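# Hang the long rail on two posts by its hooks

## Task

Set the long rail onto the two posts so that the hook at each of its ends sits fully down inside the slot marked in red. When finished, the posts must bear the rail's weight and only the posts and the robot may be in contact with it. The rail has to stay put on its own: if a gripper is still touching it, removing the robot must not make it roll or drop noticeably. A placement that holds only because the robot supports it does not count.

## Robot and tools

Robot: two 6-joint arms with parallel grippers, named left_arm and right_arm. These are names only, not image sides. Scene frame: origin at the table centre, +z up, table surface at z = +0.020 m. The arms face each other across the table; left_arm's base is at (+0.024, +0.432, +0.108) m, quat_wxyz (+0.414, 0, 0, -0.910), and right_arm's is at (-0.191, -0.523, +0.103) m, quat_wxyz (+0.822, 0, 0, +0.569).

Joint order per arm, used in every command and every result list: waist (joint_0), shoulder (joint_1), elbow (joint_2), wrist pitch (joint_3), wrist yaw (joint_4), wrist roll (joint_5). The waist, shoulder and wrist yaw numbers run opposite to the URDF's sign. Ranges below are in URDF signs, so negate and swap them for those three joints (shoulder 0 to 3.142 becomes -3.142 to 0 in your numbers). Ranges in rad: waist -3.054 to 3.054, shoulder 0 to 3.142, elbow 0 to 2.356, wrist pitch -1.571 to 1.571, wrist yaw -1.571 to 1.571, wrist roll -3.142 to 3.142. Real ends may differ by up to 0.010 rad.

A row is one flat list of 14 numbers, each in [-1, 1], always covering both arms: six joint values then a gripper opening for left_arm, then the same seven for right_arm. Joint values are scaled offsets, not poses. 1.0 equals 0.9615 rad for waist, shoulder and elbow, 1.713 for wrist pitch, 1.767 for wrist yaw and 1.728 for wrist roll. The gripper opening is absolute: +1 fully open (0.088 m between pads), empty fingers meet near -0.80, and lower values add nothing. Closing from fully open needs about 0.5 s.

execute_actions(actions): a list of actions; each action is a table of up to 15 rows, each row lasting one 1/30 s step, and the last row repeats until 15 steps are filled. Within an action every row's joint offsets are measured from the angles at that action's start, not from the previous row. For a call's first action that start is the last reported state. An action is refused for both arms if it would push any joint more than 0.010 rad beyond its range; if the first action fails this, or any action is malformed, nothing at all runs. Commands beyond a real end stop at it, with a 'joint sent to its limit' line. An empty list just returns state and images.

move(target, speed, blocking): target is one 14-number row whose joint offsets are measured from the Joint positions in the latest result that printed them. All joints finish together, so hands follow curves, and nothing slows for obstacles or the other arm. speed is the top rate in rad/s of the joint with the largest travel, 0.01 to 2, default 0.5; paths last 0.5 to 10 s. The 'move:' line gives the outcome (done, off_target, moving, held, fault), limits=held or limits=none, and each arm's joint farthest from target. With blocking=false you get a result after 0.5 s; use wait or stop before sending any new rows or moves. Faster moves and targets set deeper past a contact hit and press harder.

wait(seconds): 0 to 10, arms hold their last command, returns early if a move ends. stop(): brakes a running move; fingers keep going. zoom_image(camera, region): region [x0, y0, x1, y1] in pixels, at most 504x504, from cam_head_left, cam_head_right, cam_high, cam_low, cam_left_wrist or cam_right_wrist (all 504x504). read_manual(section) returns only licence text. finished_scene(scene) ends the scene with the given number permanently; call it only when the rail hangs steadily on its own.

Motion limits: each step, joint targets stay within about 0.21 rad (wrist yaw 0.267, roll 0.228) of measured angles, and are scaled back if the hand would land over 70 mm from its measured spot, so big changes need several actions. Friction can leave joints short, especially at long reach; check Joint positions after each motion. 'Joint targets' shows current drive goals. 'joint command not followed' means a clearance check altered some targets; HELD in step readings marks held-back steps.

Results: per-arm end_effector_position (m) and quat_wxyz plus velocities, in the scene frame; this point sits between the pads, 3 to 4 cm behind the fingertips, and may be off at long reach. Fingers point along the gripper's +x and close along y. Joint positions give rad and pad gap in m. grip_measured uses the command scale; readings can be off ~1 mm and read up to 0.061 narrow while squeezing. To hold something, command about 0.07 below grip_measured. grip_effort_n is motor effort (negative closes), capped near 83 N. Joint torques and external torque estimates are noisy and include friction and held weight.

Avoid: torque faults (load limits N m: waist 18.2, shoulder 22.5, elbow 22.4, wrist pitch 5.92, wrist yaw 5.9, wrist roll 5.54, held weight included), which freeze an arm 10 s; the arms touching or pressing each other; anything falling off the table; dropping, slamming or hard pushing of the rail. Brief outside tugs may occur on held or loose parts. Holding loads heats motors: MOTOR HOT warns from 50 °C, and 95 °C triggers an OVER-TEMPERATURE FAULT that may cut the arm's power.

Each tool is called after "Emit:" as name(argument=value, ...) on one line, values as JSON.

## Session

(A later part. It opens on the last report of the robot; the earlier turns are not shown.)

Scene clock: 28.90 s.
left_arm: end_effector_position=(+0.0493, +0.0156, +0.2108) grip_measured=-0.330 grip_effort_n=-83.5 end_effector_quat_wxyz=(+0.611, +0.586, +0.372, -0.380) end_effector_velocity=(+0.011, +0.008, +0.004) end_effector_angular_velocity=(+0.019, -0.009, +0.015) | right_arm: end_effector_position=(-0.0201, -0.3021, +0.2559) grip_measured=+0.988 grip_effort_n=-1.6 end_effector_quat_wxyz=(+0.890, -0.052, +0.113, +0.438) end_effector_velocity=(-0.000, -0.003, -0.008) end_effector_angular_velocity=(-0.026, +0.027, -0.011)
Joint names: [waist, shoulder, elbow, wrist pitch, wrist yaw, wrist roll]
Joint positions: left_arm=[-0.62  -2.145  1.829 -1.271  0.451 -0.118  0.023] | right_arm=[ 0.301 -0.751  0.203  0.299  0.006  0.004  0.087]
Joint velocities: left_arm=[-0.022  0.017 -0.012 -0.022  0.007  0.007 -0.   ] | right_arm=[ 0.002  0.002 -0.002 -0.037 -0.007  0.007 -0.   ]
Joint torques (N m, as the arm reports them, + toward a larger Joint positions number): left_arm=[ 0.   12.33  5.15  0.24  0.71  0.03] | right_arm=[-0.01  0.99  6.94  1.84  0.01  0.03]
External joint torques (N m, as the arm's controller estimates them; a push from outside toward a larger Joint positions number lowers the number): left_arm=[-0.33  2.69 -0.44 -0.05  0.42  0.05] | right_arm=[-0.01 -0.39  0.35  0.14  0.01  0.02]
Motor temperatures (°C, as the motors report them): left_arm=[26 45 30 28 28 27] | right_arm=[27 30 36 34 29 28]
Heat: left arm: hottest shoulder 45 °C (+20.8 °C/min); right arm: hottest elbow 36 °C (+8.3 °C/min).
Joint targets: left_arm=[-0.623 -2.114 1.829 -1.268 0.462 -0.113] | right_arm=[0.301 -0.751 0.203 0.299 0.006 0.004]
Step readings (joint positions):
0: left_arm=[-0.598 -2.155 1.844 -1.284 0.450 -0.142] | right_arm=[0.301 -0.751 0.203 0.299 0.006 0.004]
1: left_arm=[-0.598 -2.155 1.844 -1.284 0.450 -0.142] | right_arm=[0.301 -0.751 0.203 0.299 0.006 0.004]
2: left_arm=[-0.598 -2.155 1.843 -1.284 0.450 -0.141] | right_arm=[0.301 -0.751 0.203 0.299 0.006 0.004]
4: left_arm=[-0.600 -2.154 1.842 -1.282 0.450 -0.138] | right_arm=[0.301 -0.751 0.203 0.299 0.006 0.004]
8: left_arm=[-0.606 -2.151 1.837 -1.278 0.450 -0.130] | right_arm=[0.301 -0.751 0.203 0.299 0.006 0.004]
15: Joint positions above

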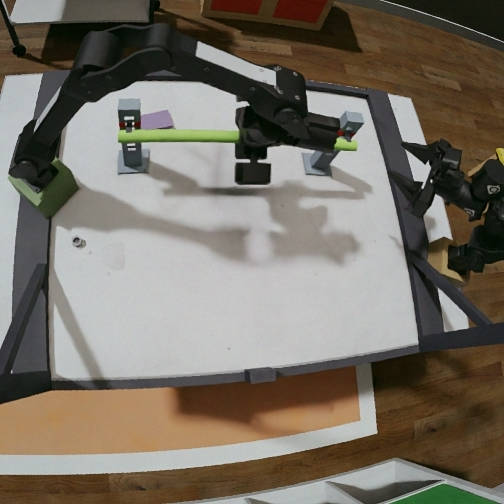

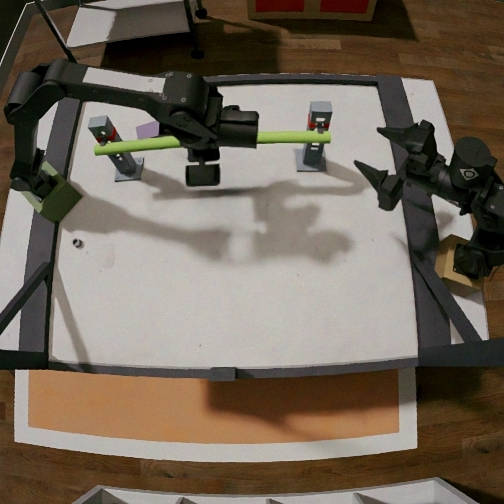

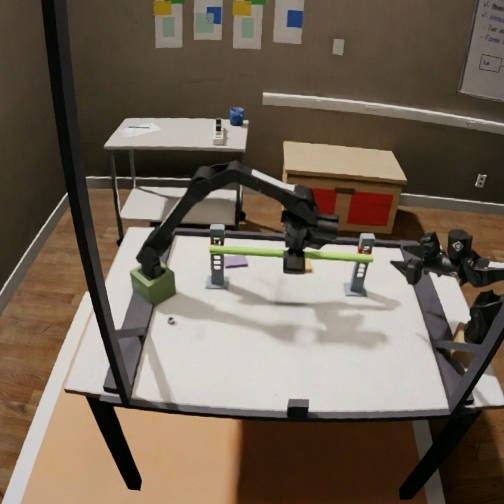

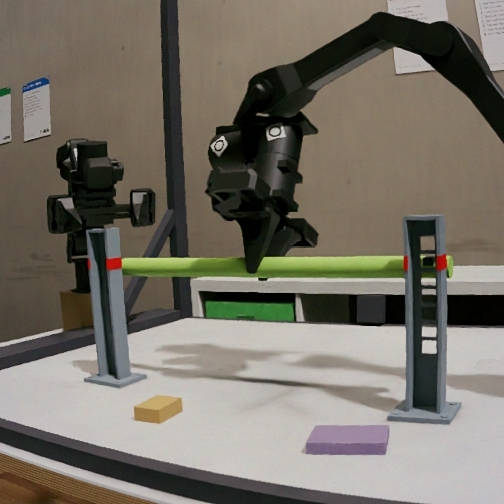

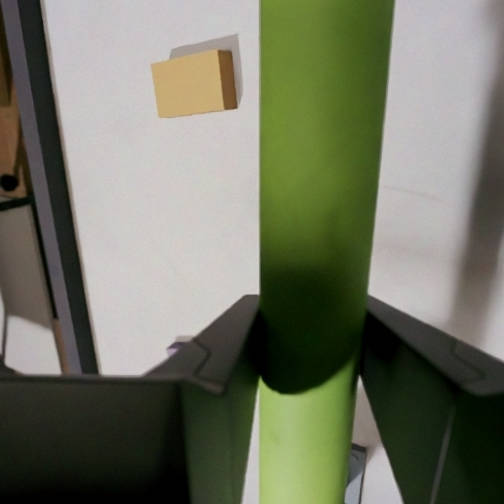

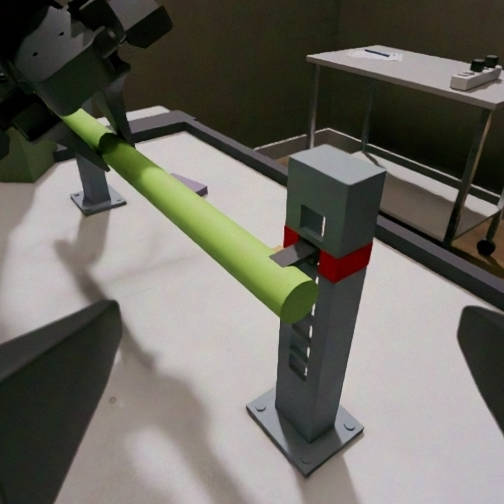

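Both in. Continue.

Emit:
execute_actions(actions=[[[-0.005,0.033,-0.001,0.0025,0.0065,0.004,-0.45,0,0,0,0,0,0,1],[-0.007,0.034,-0.002,0.003,0.0065,0.005,-0.45,0,0,0,0,0,0,1],[-0.009,0.034,-0.003,0.004,0.0065,0.006,-0.45,0,0,0,0,0,0,1],[-0.011,0.035,-0.004,0.005,0.0065,0.008,-0.45,0,0,0,0,0,0,1],[-0.013,0.036,-0.005,0.006,0.0065,0.009,-0.45,0,0,0,0,0,0,1],[-0.015,0.036,-0.006,0.0065,0.0065,0.010,-0.45,0,0,0,0,0,0,1],[-0.017,0.037,-0.007,0.007,0.0065,0.011,-0.45,0,0,0,0,0,0,1],[-0.019,0.038,-0.008,0.008,0.0065,0.013,-0.45,0,0,0,0,0,0,1],[-0.021,0.038,-0.009,0.009,0.0065,0.014,-0.45,0,0,0,0,0,0,1],[-0.023,0.039,-0.010,0.010,0.0065,0.015,-0.45,0,0,0,0,0,0,1],[-0.025,0.039,-0.011,0.0105,0.0065,0.016,-0.45,0,0,0,0,0,0,1],[-0.027,0.040,-0.012,0.011,0.0065,0.0175,-0.45,0,0,0,0,0,0,1],[-0.029,0.040,-0.013,0.012,0.0065,0.019,-0.45,0,0,0,0,0,0,1],[-0.031,0.041,-0.014,0.0125,0.0065,0.020,-0.45,0,0,0,0,0,0,1]]])

Emit:
wait(seconds=0.3)

Emit:
zoom_image(camera="cam_right_wrist", region=[200,180,400,380])

Emit:
zoom_image(camera="cam_head_left", region=[90,90,180,180])

Emit:
zoom_image(camera="cam_head_right", region=[270,90,360,180])

Scene clock: 31.13 s.
left_arm: end_effector_position=(+0.0586, +0.0154, +0.2110) grip_measured=-0.330 grip_effort_n=-83.5 end_effector_quat_wxyz=(+0.612, +0.585, +0.372, -0.381) end_effector_velocity=(+0.000, -0.000, +0.003) end_effector_angular_velocity=(-0.003, +0.022, -0.039) | right_arm: end_effector_position=(-0.0201, -0.3021, +0.2559) grip_measured=+0.988 grip_effort_n=-1.6 end_effector_quat_wxyz=(+0.890, -0.052, +0.113, +0.438) end_effector_velocity=(-0.001, -0.000, +0.000) end_effector_angular_velocity=(-0.006, -0.020, +0.010)
Joint names: [waist, shoulder, elbow, wrist pitch, wrist yaw, wrist roll]
Joint positions: left_arm=[-0.643 -2.136  1.817 -1.253  0.449 -0.092  0.023] | right_arm=[ 0.301 -0.751  0.203  0.299  0.006  0.004  0.087]
Joint velocities: left_arm=[-0.007  0.022 -0.017  0.022 -0.022  0.051 -0.   ] | right_arm=[ 0.002  0.007 -0.007  0.007  0.007 -0.022 -0.   ]
Joint torques (N m, as the arm reports them, + toward a larger Joint positions number): left_arm=[-0.3  12.39  4.97  0.2   0.8   0.13] | right_arm=[0.   0.99 6.91 1.83 0.01 0.02]
External joint torques (N m, as the arm's controller estimates them; a push from outside toward a larger Joint positions number lowers the number): left_arm=[-0.77  2.58 -0.79 -0.15  0.51  0.16] | right_arm=[ 0.   -0.4   0.28  0.11  0.    0.02]
Motor temperatures (°C, as the motors report them): left_arm=[26 46 30 28 28 27] | right_arm=[27 30 36 34 29 28]
Heat: left arm: hottest shoulder 46 °C (+21.2 °C/min); right arm: hottest elbow 36 °C (+7.7 °C/min).
Joint targets: left_arm=[-0.650 -2.105 1.815 -1.249 0.462 -0.083] | right_arm=[0.301 -0.751 0.203 0.299 0.006 0.004]
Step readings (joint positions):
0: left_arm=[-0.621 -2.144 1.828 -1.270 0.451 -0.116] | right_arm=[0.301 -0.751 0.203 0.299 0.006 0.004]
1: left_arm=[-0.621 -2.144 1.828 -1.270 0.451 -0.116] | right_arm=[0.301 -0.751 0.203 0.299 0.006 0.004]
2: left_arm=[-0.621 -2.144 1.827 -1.269 0.451 -0.114] | right_arm=[0.301 -0.751 0.203 0.299 0.006 0.004]
4: left_arm=[-0.622 -2.143 1.826 -1.267 0.451 -0.112] | right_arm=[0.301 -0.751 0.203 0.299 0.006 0.004]
8: left_arm=[-0.629 -2.140 1.823 -1.262 0.451 -0.104] | right_arm=[0.301 -0.751 0.203 0.299 0.006 0.004]
15: Joint positions above

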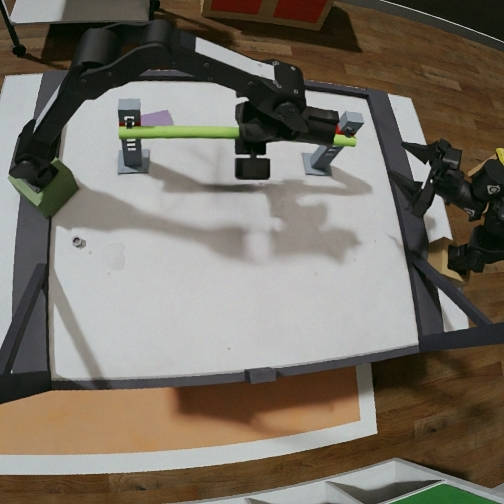

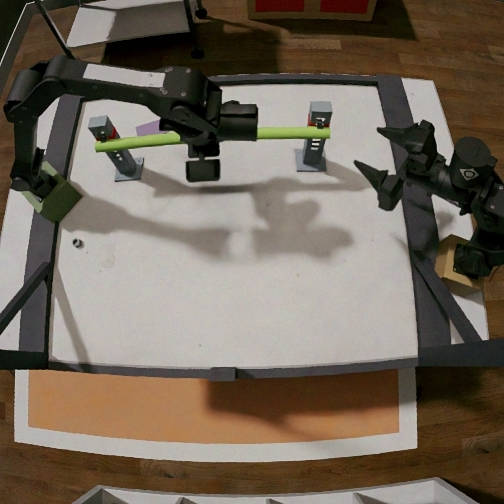

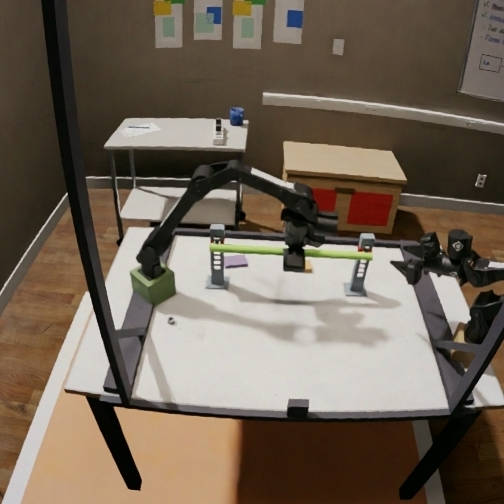

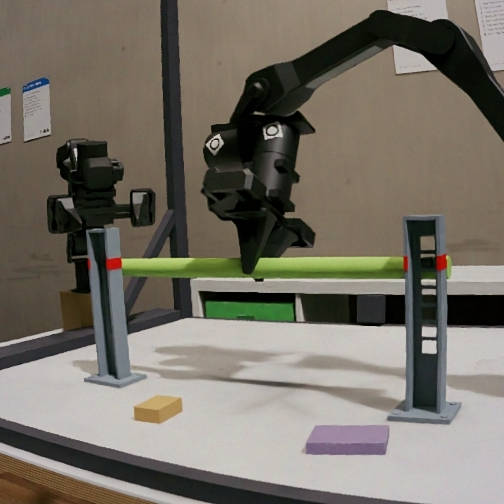

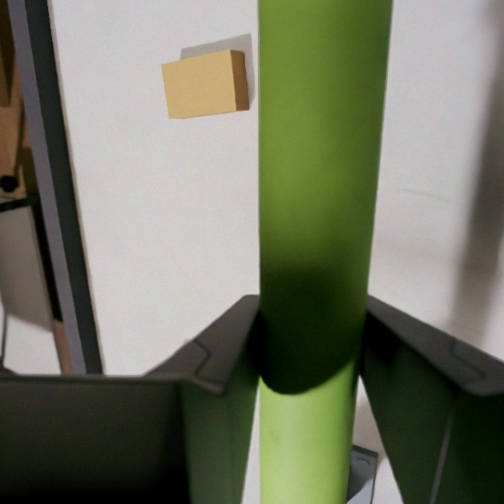

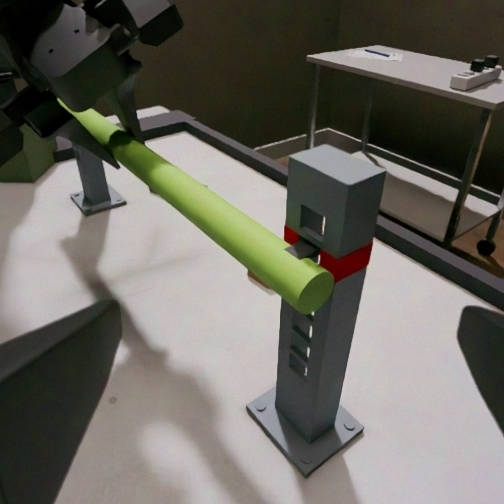

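Scene clock: 31.43 s.
left_arm: end_effector_position=(+0.0587, +0.0154, +0.2111) grip_measured=-0.330 grip_effort_n=-83.5 end_effector_quat_wxyz=(+0.612, +0.585, +0.372, -0.381) end_effector_velocity=(+0.000, +0.003, +0.002) end_effector_angular_velocity=(-0.003, -0.007, +0.017) | right_arm: end_effector_position=(-0.0201, -0.3021, +0.2559) grip_measured=+0.988 grip_effort_n=-1.2 end_effector_quat_wxyz=(+0.890, -0.052, +0.113, +0.438) end_effector_velocity=(-0.003, +0.001, -0.002) end_effector_angular_velocity=(-0.007, +0.003, +0.021)
Joint names: [waist, shoulder, elbow, wrist pitch, wrist yaw, wrist roll]
Joint positions: left_arm=[-0.643 -2.135  1.815 -1.251  0.449 -0.09   0.023] | right_arm=[ 0.301 -0.751  0.203  0.299  0.006  0.004  0.087]
Joint velocities: left_arm=[ 0.002  0.007 -0.007 -0.007  0.007 -0.022  0.   ] | right_arm=[ 0.002  0.002 -0.002 -0.007  0.022 -0.007 -0.   ]
Joint torques (N m, as the arm reports them, + toward a larger Joint positions number): left_arm=[-0.62 12.29  5.23  0.28  0.78  0.18] | right_arm=[0.   0.99 6.95 1.83 0.02 0.03]
External joint torques (N m, as the arm's controller estimates them; a push from outside toward a larger Joint positions number lowers the number): left_arm=[-0.68  2.57 -0.45 -0.05  0.47  0.2 ] | right_arm=[ 0.01 -0.41  0.28  0.1   0.02  0.02]
Motor temperatures (°C, as the motors report them): left_arm=[26 46 30 28 28 27] | right_arm=[27 30 36 34 29 28]
Heat: left arm: hottest shoulder 46 °C (+21.0 °C/min); right arm: hottest elbow 36 °C (+7.6 °C/min).
Joint targets: left_arm=[-0.650 -2.105 1.816 -1.249 0.462 -0.083] | right_arm=[0.301 -0.751 0.203 0.299 0.006 0.004]
wait: 0.30 s; at rest by 0.20 s

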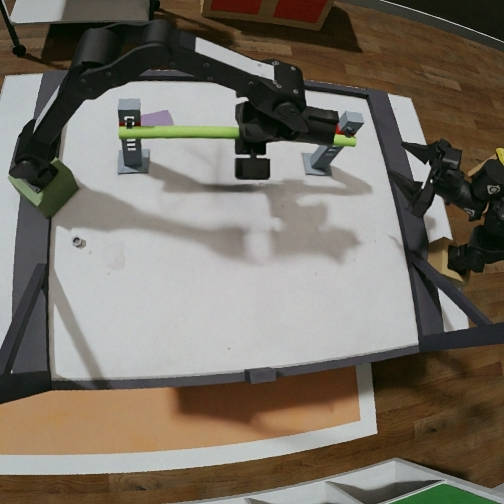

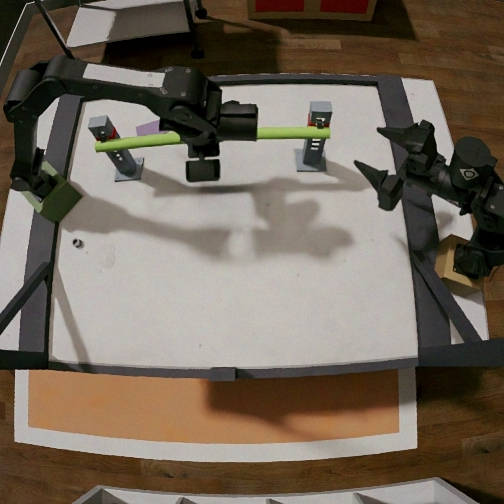

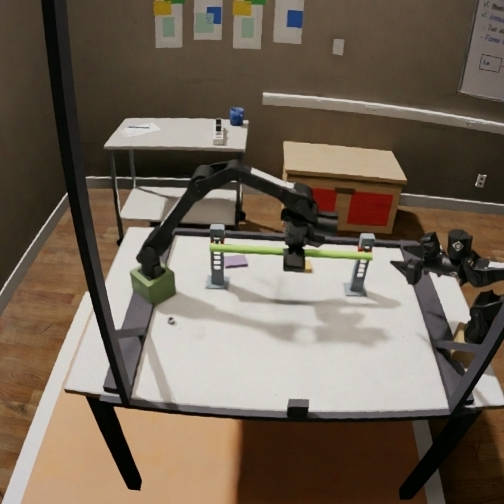

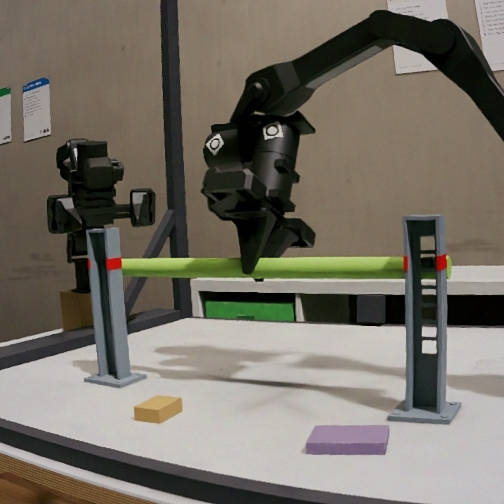

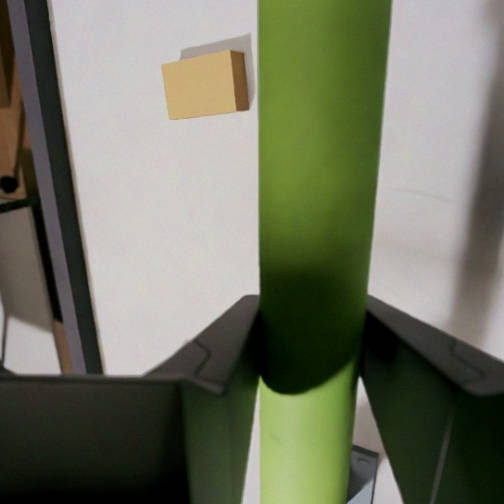

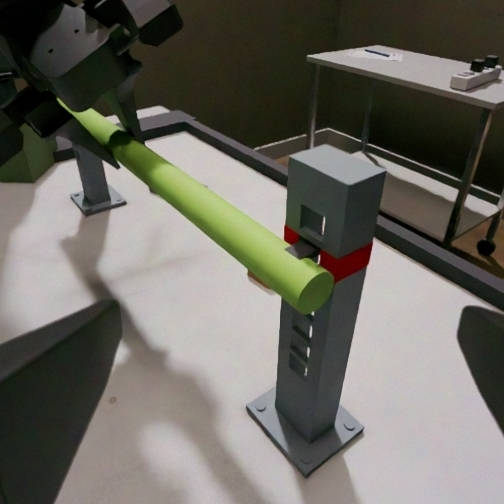

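Region (200, 180, 400, 380) of cam_right_wrist's 504x504 image, scaled by 2.520, with more detail than that image has.

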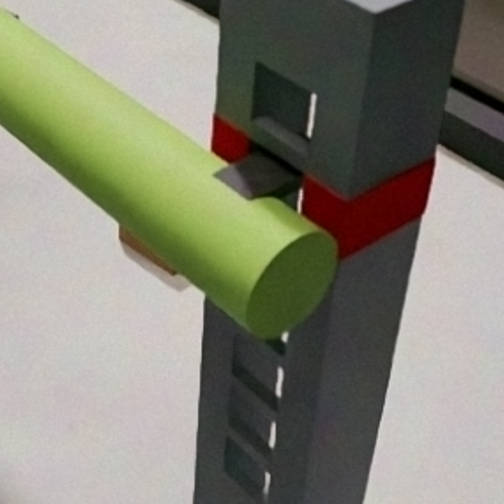

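Region (90, 90, 180, 180) of cam_head_left's 504x504 image, scaled by 5.600, with more detail than that image has.

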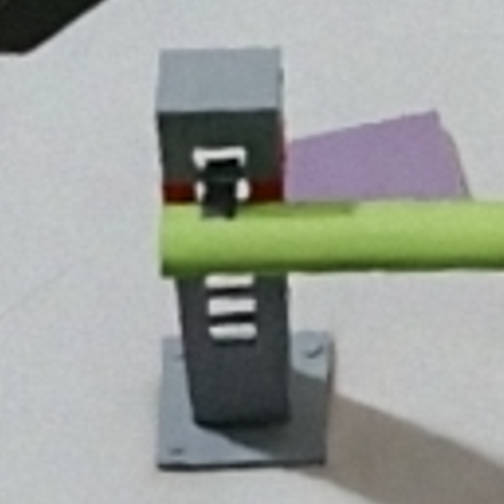

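Region (270, 90, 360, 180) of cam_head_right's 504x504 image, scaled by 5.600, with more detail than that image has.

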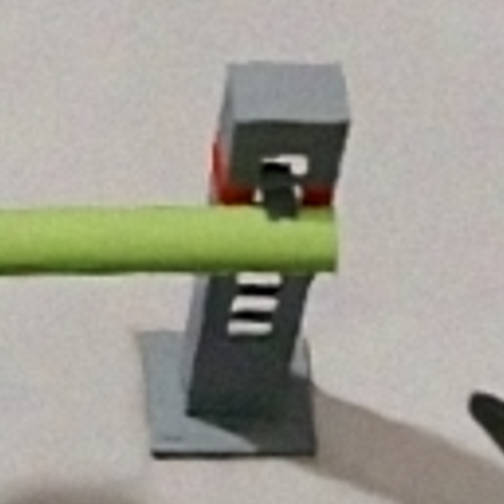

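Lower.

Emit:
move(target=[-0.004,-0.006,-0.026,0.019,0.005,0,-0.45,0,0,0,0,0,0,1], speed=0.05)

Emit:
zoom_image(camera="cam_low", region=[364,200,504,320])

Emit:
zoom_image(camera="cam_right_wrist", region=[200,180,400,380])

Scene clock: 32.93 s.
left_arm: end_effector_position=(+0.0583, +0.0151, +0.2023) grip_measured=-0.330 grip_effort_n=-83.5 end_effector_quat_wxyz=(+0.610, +0.586, +0.373, -0.381) end_effector_velocity=(-0.002, +0.001, +0.002) end_effector_angular_velocity=(-0.001, -0.007, -0.001) | right_arm: end_effector_position=(-0.0201, -0.3021, +0.2559) grip_measured=+0.988 grip_effort_n=-1.2 end_effector_quat_wxyz=(+0.890, -0.052, +0.113, +0.438) end_effector_velocity=(+0.003, -0.003, -0.003) end_effector_angular_velocity=(-0.017, -0.002, -0.022)
Joint names: [waist, shoulder, elbow, wrist pitch, wrist yaw, wrist roll]
Joint positions: left_arm=[-0.643 -2.142  1.793 -1.225  0.446 -0.091  0.023] | right_arm=[ 0.301 -0.751  0.203  0.299  0.006  0.004  0.087]
Joint velocities: left_arm=[ 0.007  0.002  0.002 -0.007  0.007 -0.007 -0.   ] | right_arm=[ 0.002 -0.002 -0.002 -0.007 -0.022 -0.007 -0.   ]
Joint torques (N m, as the arm reports them, + toward a larger Joint positions number): left_arm=[-0.35  9.37  4.84  0.46  0.7  -0.04] | right_arm=[0.   1.01 6.96 1.83 0.01 0.02]
External joint torques (N m, as the arm's controller estimates them; a push from outside toward a larger Joint positions number lowers the number): left_arm=[-0.42 -0.4  -0.86  0.13  0.39 -0.02] | right_arm=[-0.02 -0.33  0.37  0.13  0.02  0.01]
Motor temperatures (°C, as the motors report them): left_arm=[26 46 30 28 28 27] | right_arm=[27 30 36 34 29 28]
Heat: left arm: hottest shoulder 46 °C (+20.0 °C/min); right arm: hottest elbow 36 °C (+7.3 °C/min).
Joint targets: left_arm=[-0.647 -2.141 1.790 -1.219 0.457 -0.091] | right_arm=[0.301 -0.751 0.203 0.299 0.006 0.004]
move: off_target (left_arm); limits=none; left_arm: farthest joint: the wrist yaw, 0.012 radians from its target (0.009 radians at the start); right_arm: farthest joint: the waist, 0.000 radians from its target (0.000 radians at the start)

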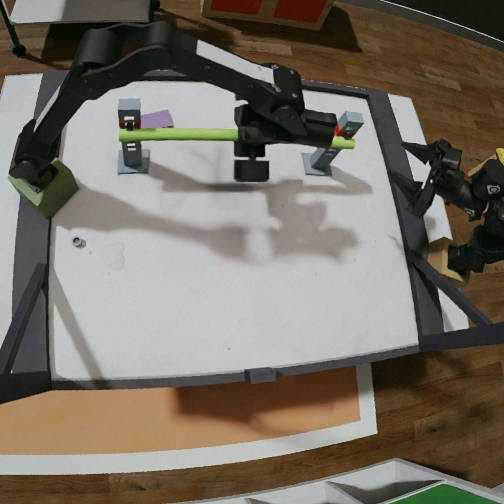

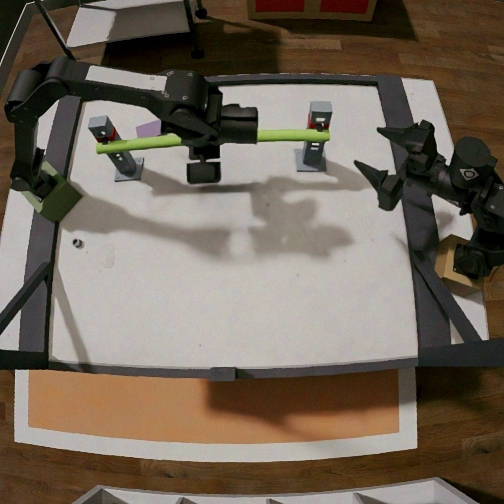

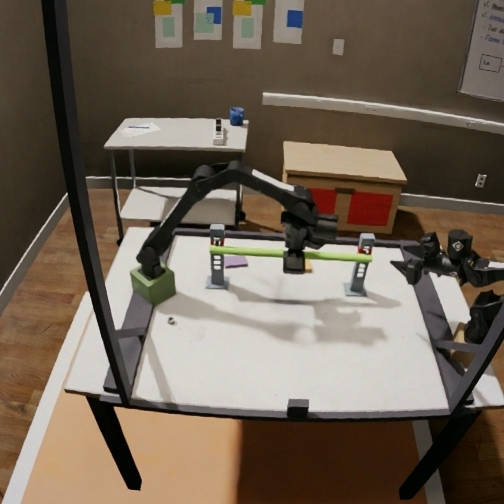

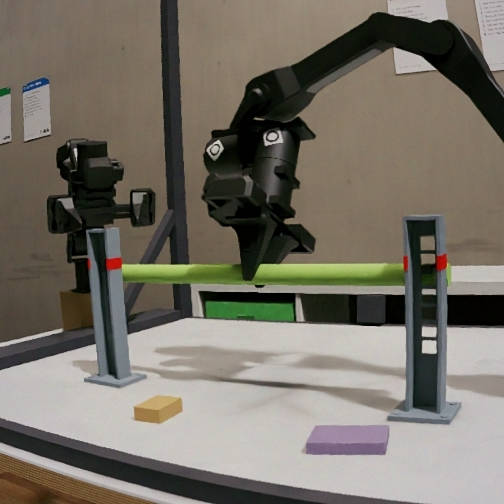

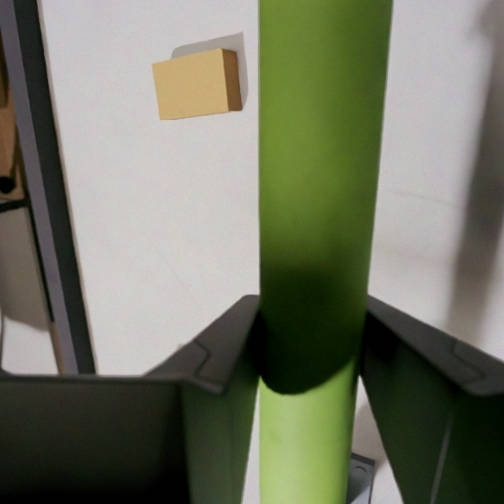

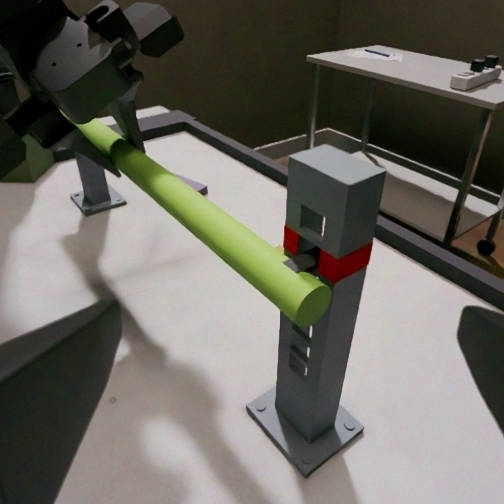

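Region (364, 200, 504, 320) of cam_low's 504x504 image, scaled by 3.600, with more detail than that image has; it fills the top 432 rows of this view, and the rest is white.

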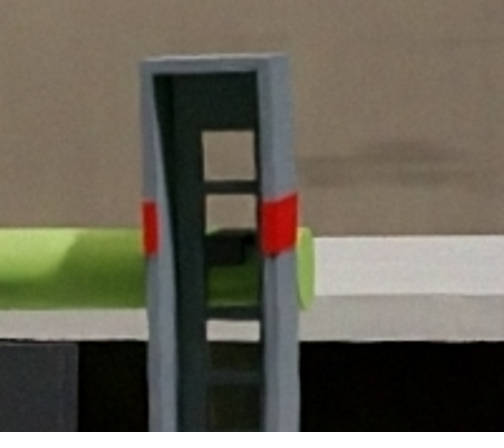

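Region (200, 180, 400, 380) of cam_right_wrist's 504x504 image, scaled by 2.520, with more detail than that image has.

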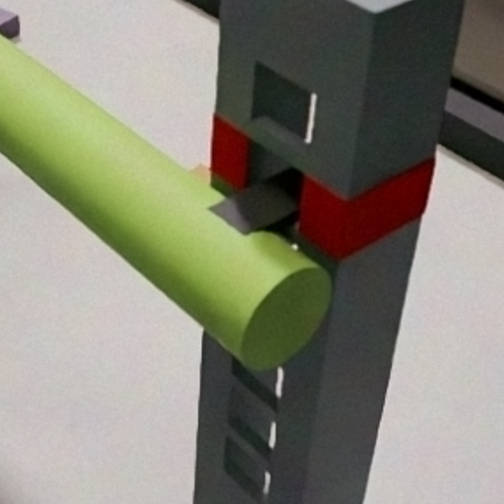

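Left seated; press a little for the right, then release gradually.

Emit:
execute_actions(actions=[[[-0.003,-0.001,-0.003,0.002,0.005,0,-0.42,0,0,0,0,0,0,1],[-0.003,-0.003,-0.004,0.001,0.005,0,-0.40,0,0,0,0,0,0,1],[-0.003,-0.005,-0.005,0,0.005,0,-0.39,0,0,0,0,0,0,1],[-0.003,-0.007,-0.006,0,0.005,0,-0.38,0,0,0,0,0,0,1],[-0.003,-0.009,-0.007,0,0.005,0,-0.37,0,0,0,0,0,0,1],[-0.003,-0.011,-0.008,0,0.005,0,-0.36,0,0,0,0,0,0,1],[-0.003,-0.012,-0.008,0,0.005,0,-0.35,0,0,0,0,0,0,1],[-0.003,-0.012,-0.008,0,0.005,0,-0.34,0,0,0,0,0,0,1],[-0.003,-0.012,-0.008,0,0.005,0,-0.33,0,0,0,0,0,0,1],[-0.003,-0.012,-0.008,0,0.005,0,-0.32,0,0,0,0,0,0,1],[-0.003,-0.012,-0.008,0,0.005,0,-0.315,0,0,0,0,0,0,1],[-0.003,-0.012,-0.008,0,0.005,0,-0.31,0,0,0,0,0,0,1],[-0.003,-0.012,-0.008,0,0.005,0,-0.305,0,0,0,0,0,0,1],[-0.003,-0.012,-0.008,0,0.005,0,-0.30,0,0,0,0,0,0,1],[-0.003,-0.012,-0.008,0,0.005,0,-0.295,0,0,0,0,0,0,1]],[[0,0,0,0,0,0,-0.29,0,0,0,0,0,0,1],[0,0,0,0,0,0,-0.285,0,0,0,0,0,0,1],[0,0,0,0,0,0,-0.28,0,0,0,0,0,0,1],[0,0,0,0,0,0,-0.275,0,0,0,0,0,0,1],[0,0,0,0,0,0,-0.27,0,0,0,0,0,0,1],[0,0,0,0,0,0,-0.265,0,0,0,0,0,0,1],[0,0,0,0,0,0,-0.26,0,0,0,0,0,0,1],[0,0,0,0,0,0,-0.25,0,0,0,0,0,0,1],[0,0,0,0,0,0,-0.24,0,0,0,0,0,0,1],[0,0,0,0,0,0,-0.22,0,0,0,0,0,0,1],[0,0,0,0,0,0,-0.2,0,0,0,0,0,0,1],[0,0,0,0,0,0,-0.17,0,0,0,0,0,0,1],[0,0,0,0,0,0,-0.13,0,0,0,0,0,0,1],[0,0,0,0,0,0,-0.09,0,0,0,0,0,0,1],[0,0,0,0,0,0,-0.05,0,0,0,0,0,0,1]],[[0,0,0,0,0,0,0.5,0,0,0,0,0,0,1]]])

Emit:
zoom_image(camera="cam_low", region=[364,200,504,320])

Emit:
zoom_image(camera="cam_right_wrist", region=[200,180,400,380])

Scene clock: 36.87 s.
left_arm: end_effector_position=(+0.0570, +0.0152, +0.2012) grip_measured=+0.494 grip_effort_n=17.4 end_effector_quat_wxyz=(+0.609, +0.586, +0.373, -0.382) end_effector_velocity=(+0.000, +0.001, +0.002) end_effector_angular_velocity=(-0.001, -0.007, +0.004) | right_arm: end_effector_position=(-0.0201, -0.3021, +0.2559) grip_measured=+0.988 grip_effort_n=-1.6 end_effector_quat_wxyz=(+0.890, -0.052, +0.113, +0.438) end_effector_velocity=(+0.001, -0.002, -0.002) end_effector_angular_velocity=(-0.020, -0.014, -0.004)
Joint names: [waist, shoulder, elbow, wrist pitch, wrist yaw, wrist roll]
Joint positions: left_arm=[-0.641 -2.144  1.792 -1.224  0.444 -0.091  0.063] | right_arm=[ 0.301 -0.751  0.203  0.299  0.006  0.004  0.087]
Joint velocities: left_arm=[ 0.002  0.002  0.002 -0.007  0.007 -0.007  0.002] | right_arm=[ 0.002  0.002 -0.002 -0.007 -0.007 -0.022 -0.   ]
Joint torques (N m, as the arm reports them, + toward a larger Joint positions number): left_arm=[-0.01  9.2   5.04  0.14  0.32 -0.05] | right_arm=[-0.02  1.01  6.95  1.83  0.01  0.03]
External joint torques (N m, as the arm's controller estimates them; a push from outside toward a larger Joint positions number lowers the number): left_arm=[-0.02 -0.64 -0.71 -0.2   0.   -0.03] | right_arm=[-0.02 -0.36  0.32  0.12  0.01  0.02]
External joint torques at the end of the 1st action: left_arm=[-0.28 -1.45 -1.25 -0.17  0.31 -0.03] | right_arm=[ 0.03 -0.34  0.33  0.13  0.01  0.02]
External joint torques at the end of the 2nd action: left_arm=[-0.24 -0.38 -0.71 -0.16  0.08 -0.03] | right_arm=[ 0.01 -0.39  0.26  0.1   0.02  0.02]
Motor temperatures (°C, as the motors report them): left_arm=[26 46 30 28 28 27] | right_arm=[27 30 37 35 29 28]
Heat: left arm: hottest shoulder 46 °C (+17.9 °C/min); right arm: hottest elbow 37 °C (+8.1 °C/min).
Joint targets: left_arm=[-0.641 -2.144 1.792 -1.224 0.444 -0.091] | right_arm=[0.301 -0.751 0.203 0.299 0.006 0.004]
Step readings (joint positions; steps 1 to 15: 1st action; 16 to 30: 2nd action; 31 to 45: 3rd action):
0: left_arm=[-0.643 -2.142 1.793 -1.224 0.446 -0.091] | right_arm=[0.301 -0.751 0.203 0.299 0.006 0.004]
1: left_arm=[-0.643 -2.142 1.793 -1.224 0.446 -0.091] | right_arm=[0.301 -0.751 0.203 0.299 0.006 0.004]
2: left_arm=[-0.643 -2.142 1.792 -1.224 0.446 -0.091] | right_arm=[0.301 -0.751 0.203 0.299 0.006 0.004]
4: left_arm=[-0.643 -2.142 1.792 -1.224 0.446 -0.091] | right_arm=[0.301 -0.751 0.203 0.299 0.006 0.004]
8: left_arm=[-0.643 -2.144 1.792 -1.224 0.446 -0.091] | right_arm=[0.301 -0.751 0.203 0.299 0.006 0.004]
15: left_arm=[-0.643 -2.144 1.792 -1.224 0.447 -0.091] | right_arm=[0.301 -0.751 0.203 0.299 0.006 0.004]
16: left_arm=[-0.643 -2.144 1.792 -1.224 0.447 -0.091] | right_arm=[0.301 -0.751 0.203 0.299 0.006 0.004]
17: left_arm=[-0.643 -2.144 1.792 -1.224 0.447 -0.091] | right_arm=[0.301 -0.751 0.203 0.299 0.006 0.004]
19: left_arm=[-0.643 -2.144 1.792 -1.224 0.447 -0.091] | right_arm=[0.301 -0.751 0.203 0.299 0.006 0.004]
23: left_arm=[-0.642 -2.144 1.792 -1.224 0.437 -0.091] | right_arm=[0.301 -0.751 0.203 0.299 0.006 0.004]
30: left_arm=[-0.641 -2.144 1.792 -1.224 0.444 -0.091] | right_arm=[0.301 -0.751 0.203 0.299 0.006 0.004]
31: left_arm=[-0.641 -2.144 1.792 -1.224 0.444 -0.091] | right_arm=[0.301 -0.751 0.203 0.299 0.006 0.004]
32: left_arm=[-0.641 -2.144 1.792 -1.224 0.444 -0.091] | right_arm=[0.301 -0.751 0.203 0.299 0.006 0.004]
34: left_arm=[-0.641 -2.144 1.792 -1.224 0.444 -0.091] | right_arm=[0.301 -0.751 0.203 0.299 0.006 0.004]
38: left_arm=[-0.641 -2.144 1.792 -1.224 0.444 -0.091] | right_arm=[0.301 -0.751 0.203 0.299 0.006 0.004]
45: Joint positions above

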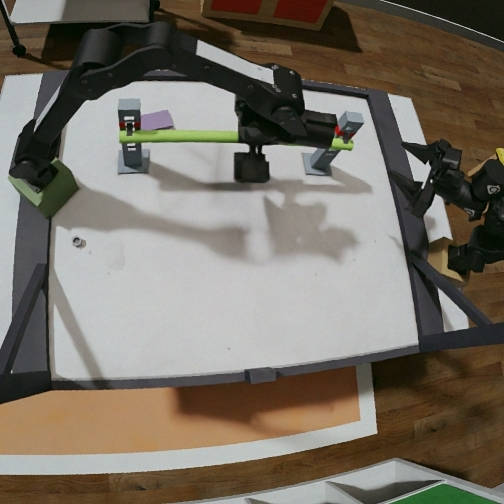

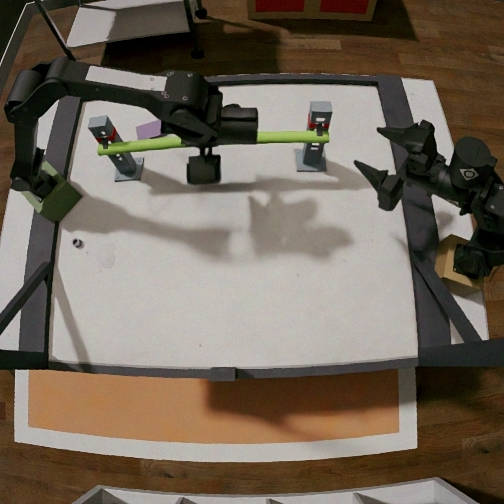

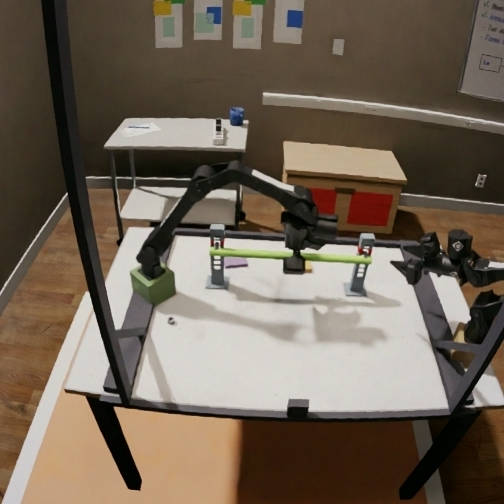

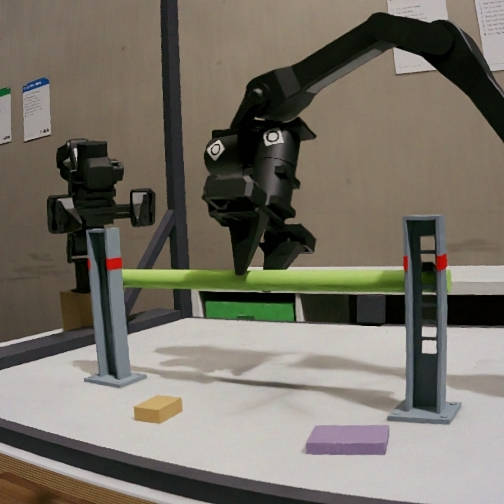

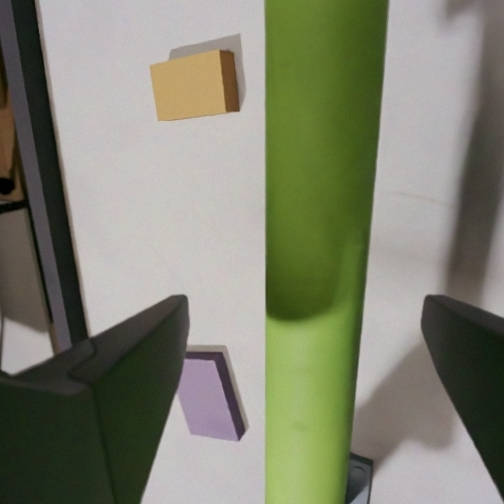

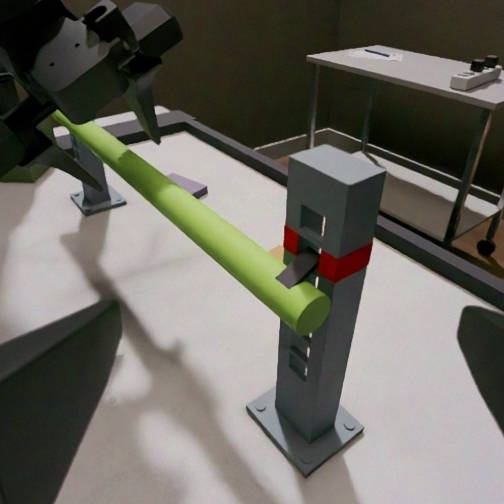

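Region (364, 200, 504, 320) of cam_low's 504x504 image, scaled by 3.600, with more detail than that image has; it fills the top 432 rows of this view, and the rest is white.

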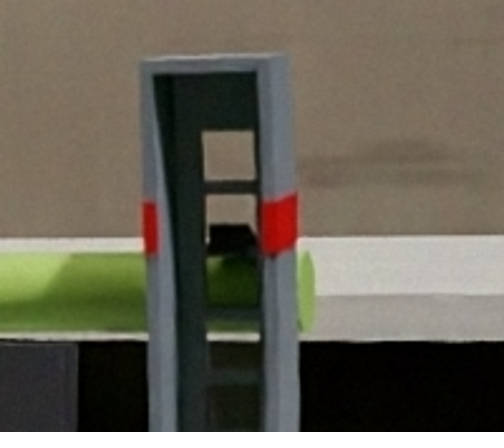

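Region (200, 180, 400, 380) of cam_right_wrist's 504x504 image, scaled by 2.520, with more detail than that image has.

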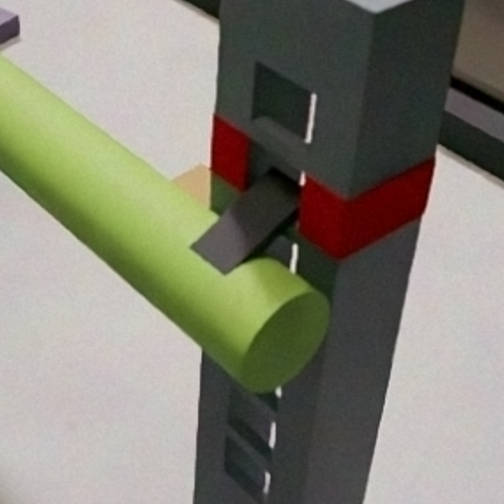

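The rail hangs free of the gripper. A quick stability check first.

Emit:
wait(seconds=1)

Scene clock: 38.27 s.
left_arm: end_effector_position=(+0.0570, +0.0152, +0.2012) grip_measured=+0.498 grip_effort_n=17.4 end_effector_quat_wxyz=(+0.609, +0.586, +0.373, -0.382) end_effector_velocity=(-0.000, -0.001, +0.001) end_effector_angular_velocity=(-0.017, -0.006, +0.017) | right_arm: end_effector_position=(-0.0201, -0.3021, +0.2559) grip_measured=+0.988 grip_effort_n=-1.2 end_effector_quat_wxyz=(+0.890, -0.052, +0.113, +0.438) end_effector_velocity=(+0.001, -0.003, -0.005) end_effector_angular_velocity=(-0.023, +0.006, -0.013)
Joint names: [waist, shoulder, elbow, wrist pitch, wrist yaw, wrist roll]
Joint positions: left_arm=[-0.641 -2.144  1.792 -1.224  0.444 -0.091  0.063] | right_arm=[ 0.301 -0.751  0.203  0.299  0.006  0.004  0.087]
Joint velocities: left_arm=[ 0.002  0.002 -0.002  0.007  0.007 -0.022  0.   ] | right_arm=[ 0.007  0.002 -0.002 -0.022 -0.007 -0.007 -0.   ]
Joint torques (N m, as the arm reports them, + toward a larger Joint positions number): left_arm=[-0.02  9.29  5.08  0.15  0.31 -0.05] | right_arm=[-0.01  1.01  6.93  1.83  0.02  0.03]
External joint torques (N m, as the arm's controller estimates them; a push from outside toward a larger Joint positions number lowers the number): left_arm=[-0.08 -0.46 -0.62 -0.19  0.01 -0.02] | right_arm=[-0.03 -0.38  0.29  0.11  0.02  0.02]
Motor temperatures (°C, as the motors report them): left_arm=[26 46 30 28 28 27] | right_arm=[27 30 37 35 29 28]
Heat: left arm: hottest shoulder 46 °C (+17.2 °C/min); right arm: hottest elbow 37 °C (+7.8 °C/min).
Joint targets: left_arm=[-0.641 -2.144 1.792 -1.224 0.444 -0.091] | right_arm=[0.301 -0.751 0.203 0.299 0.006 0.004]
wait: 1.00 s; at rest from the start

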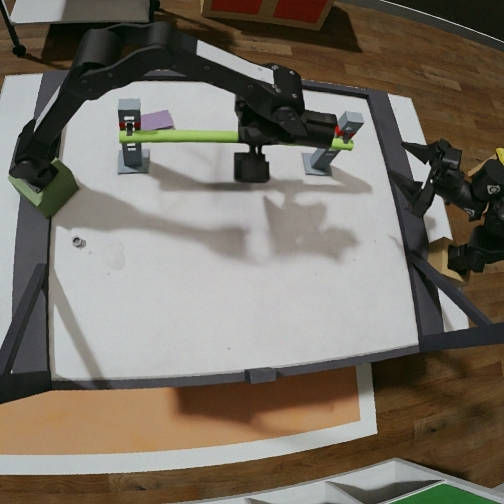

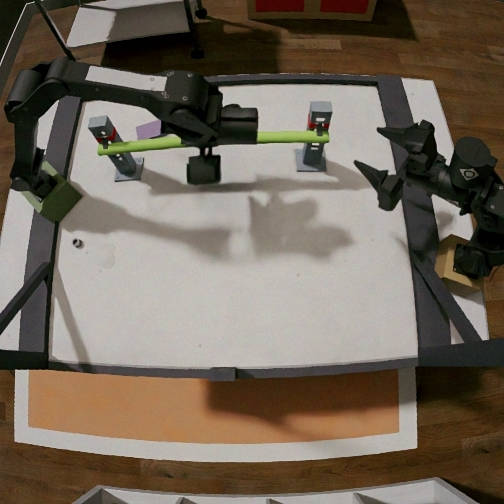

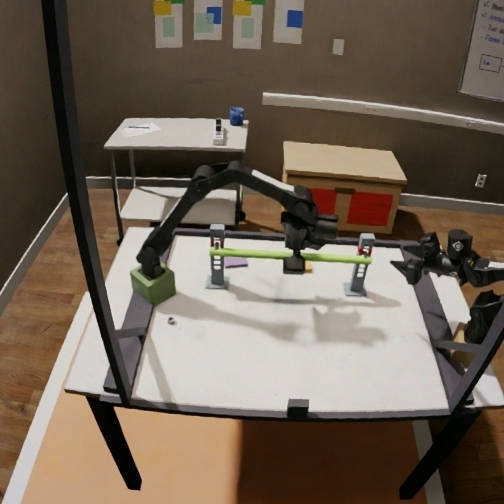

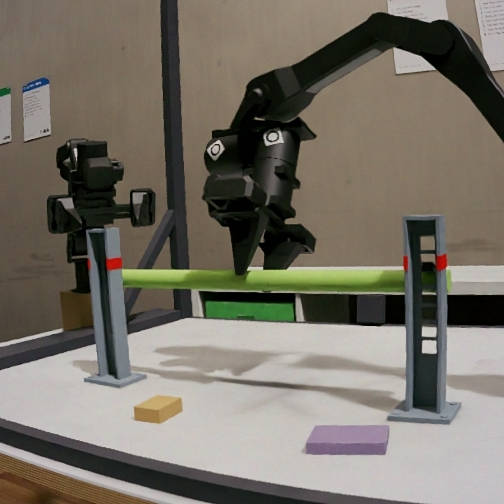

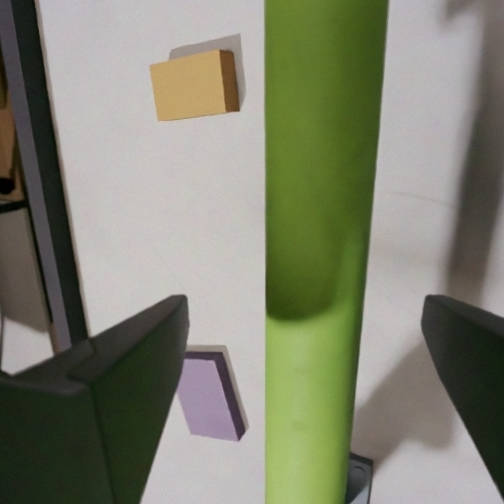

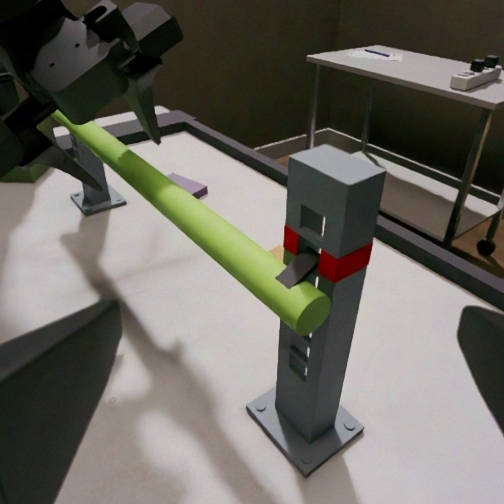

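Emit:
finished_scene(scene=2)

The scene is finished: the task was done.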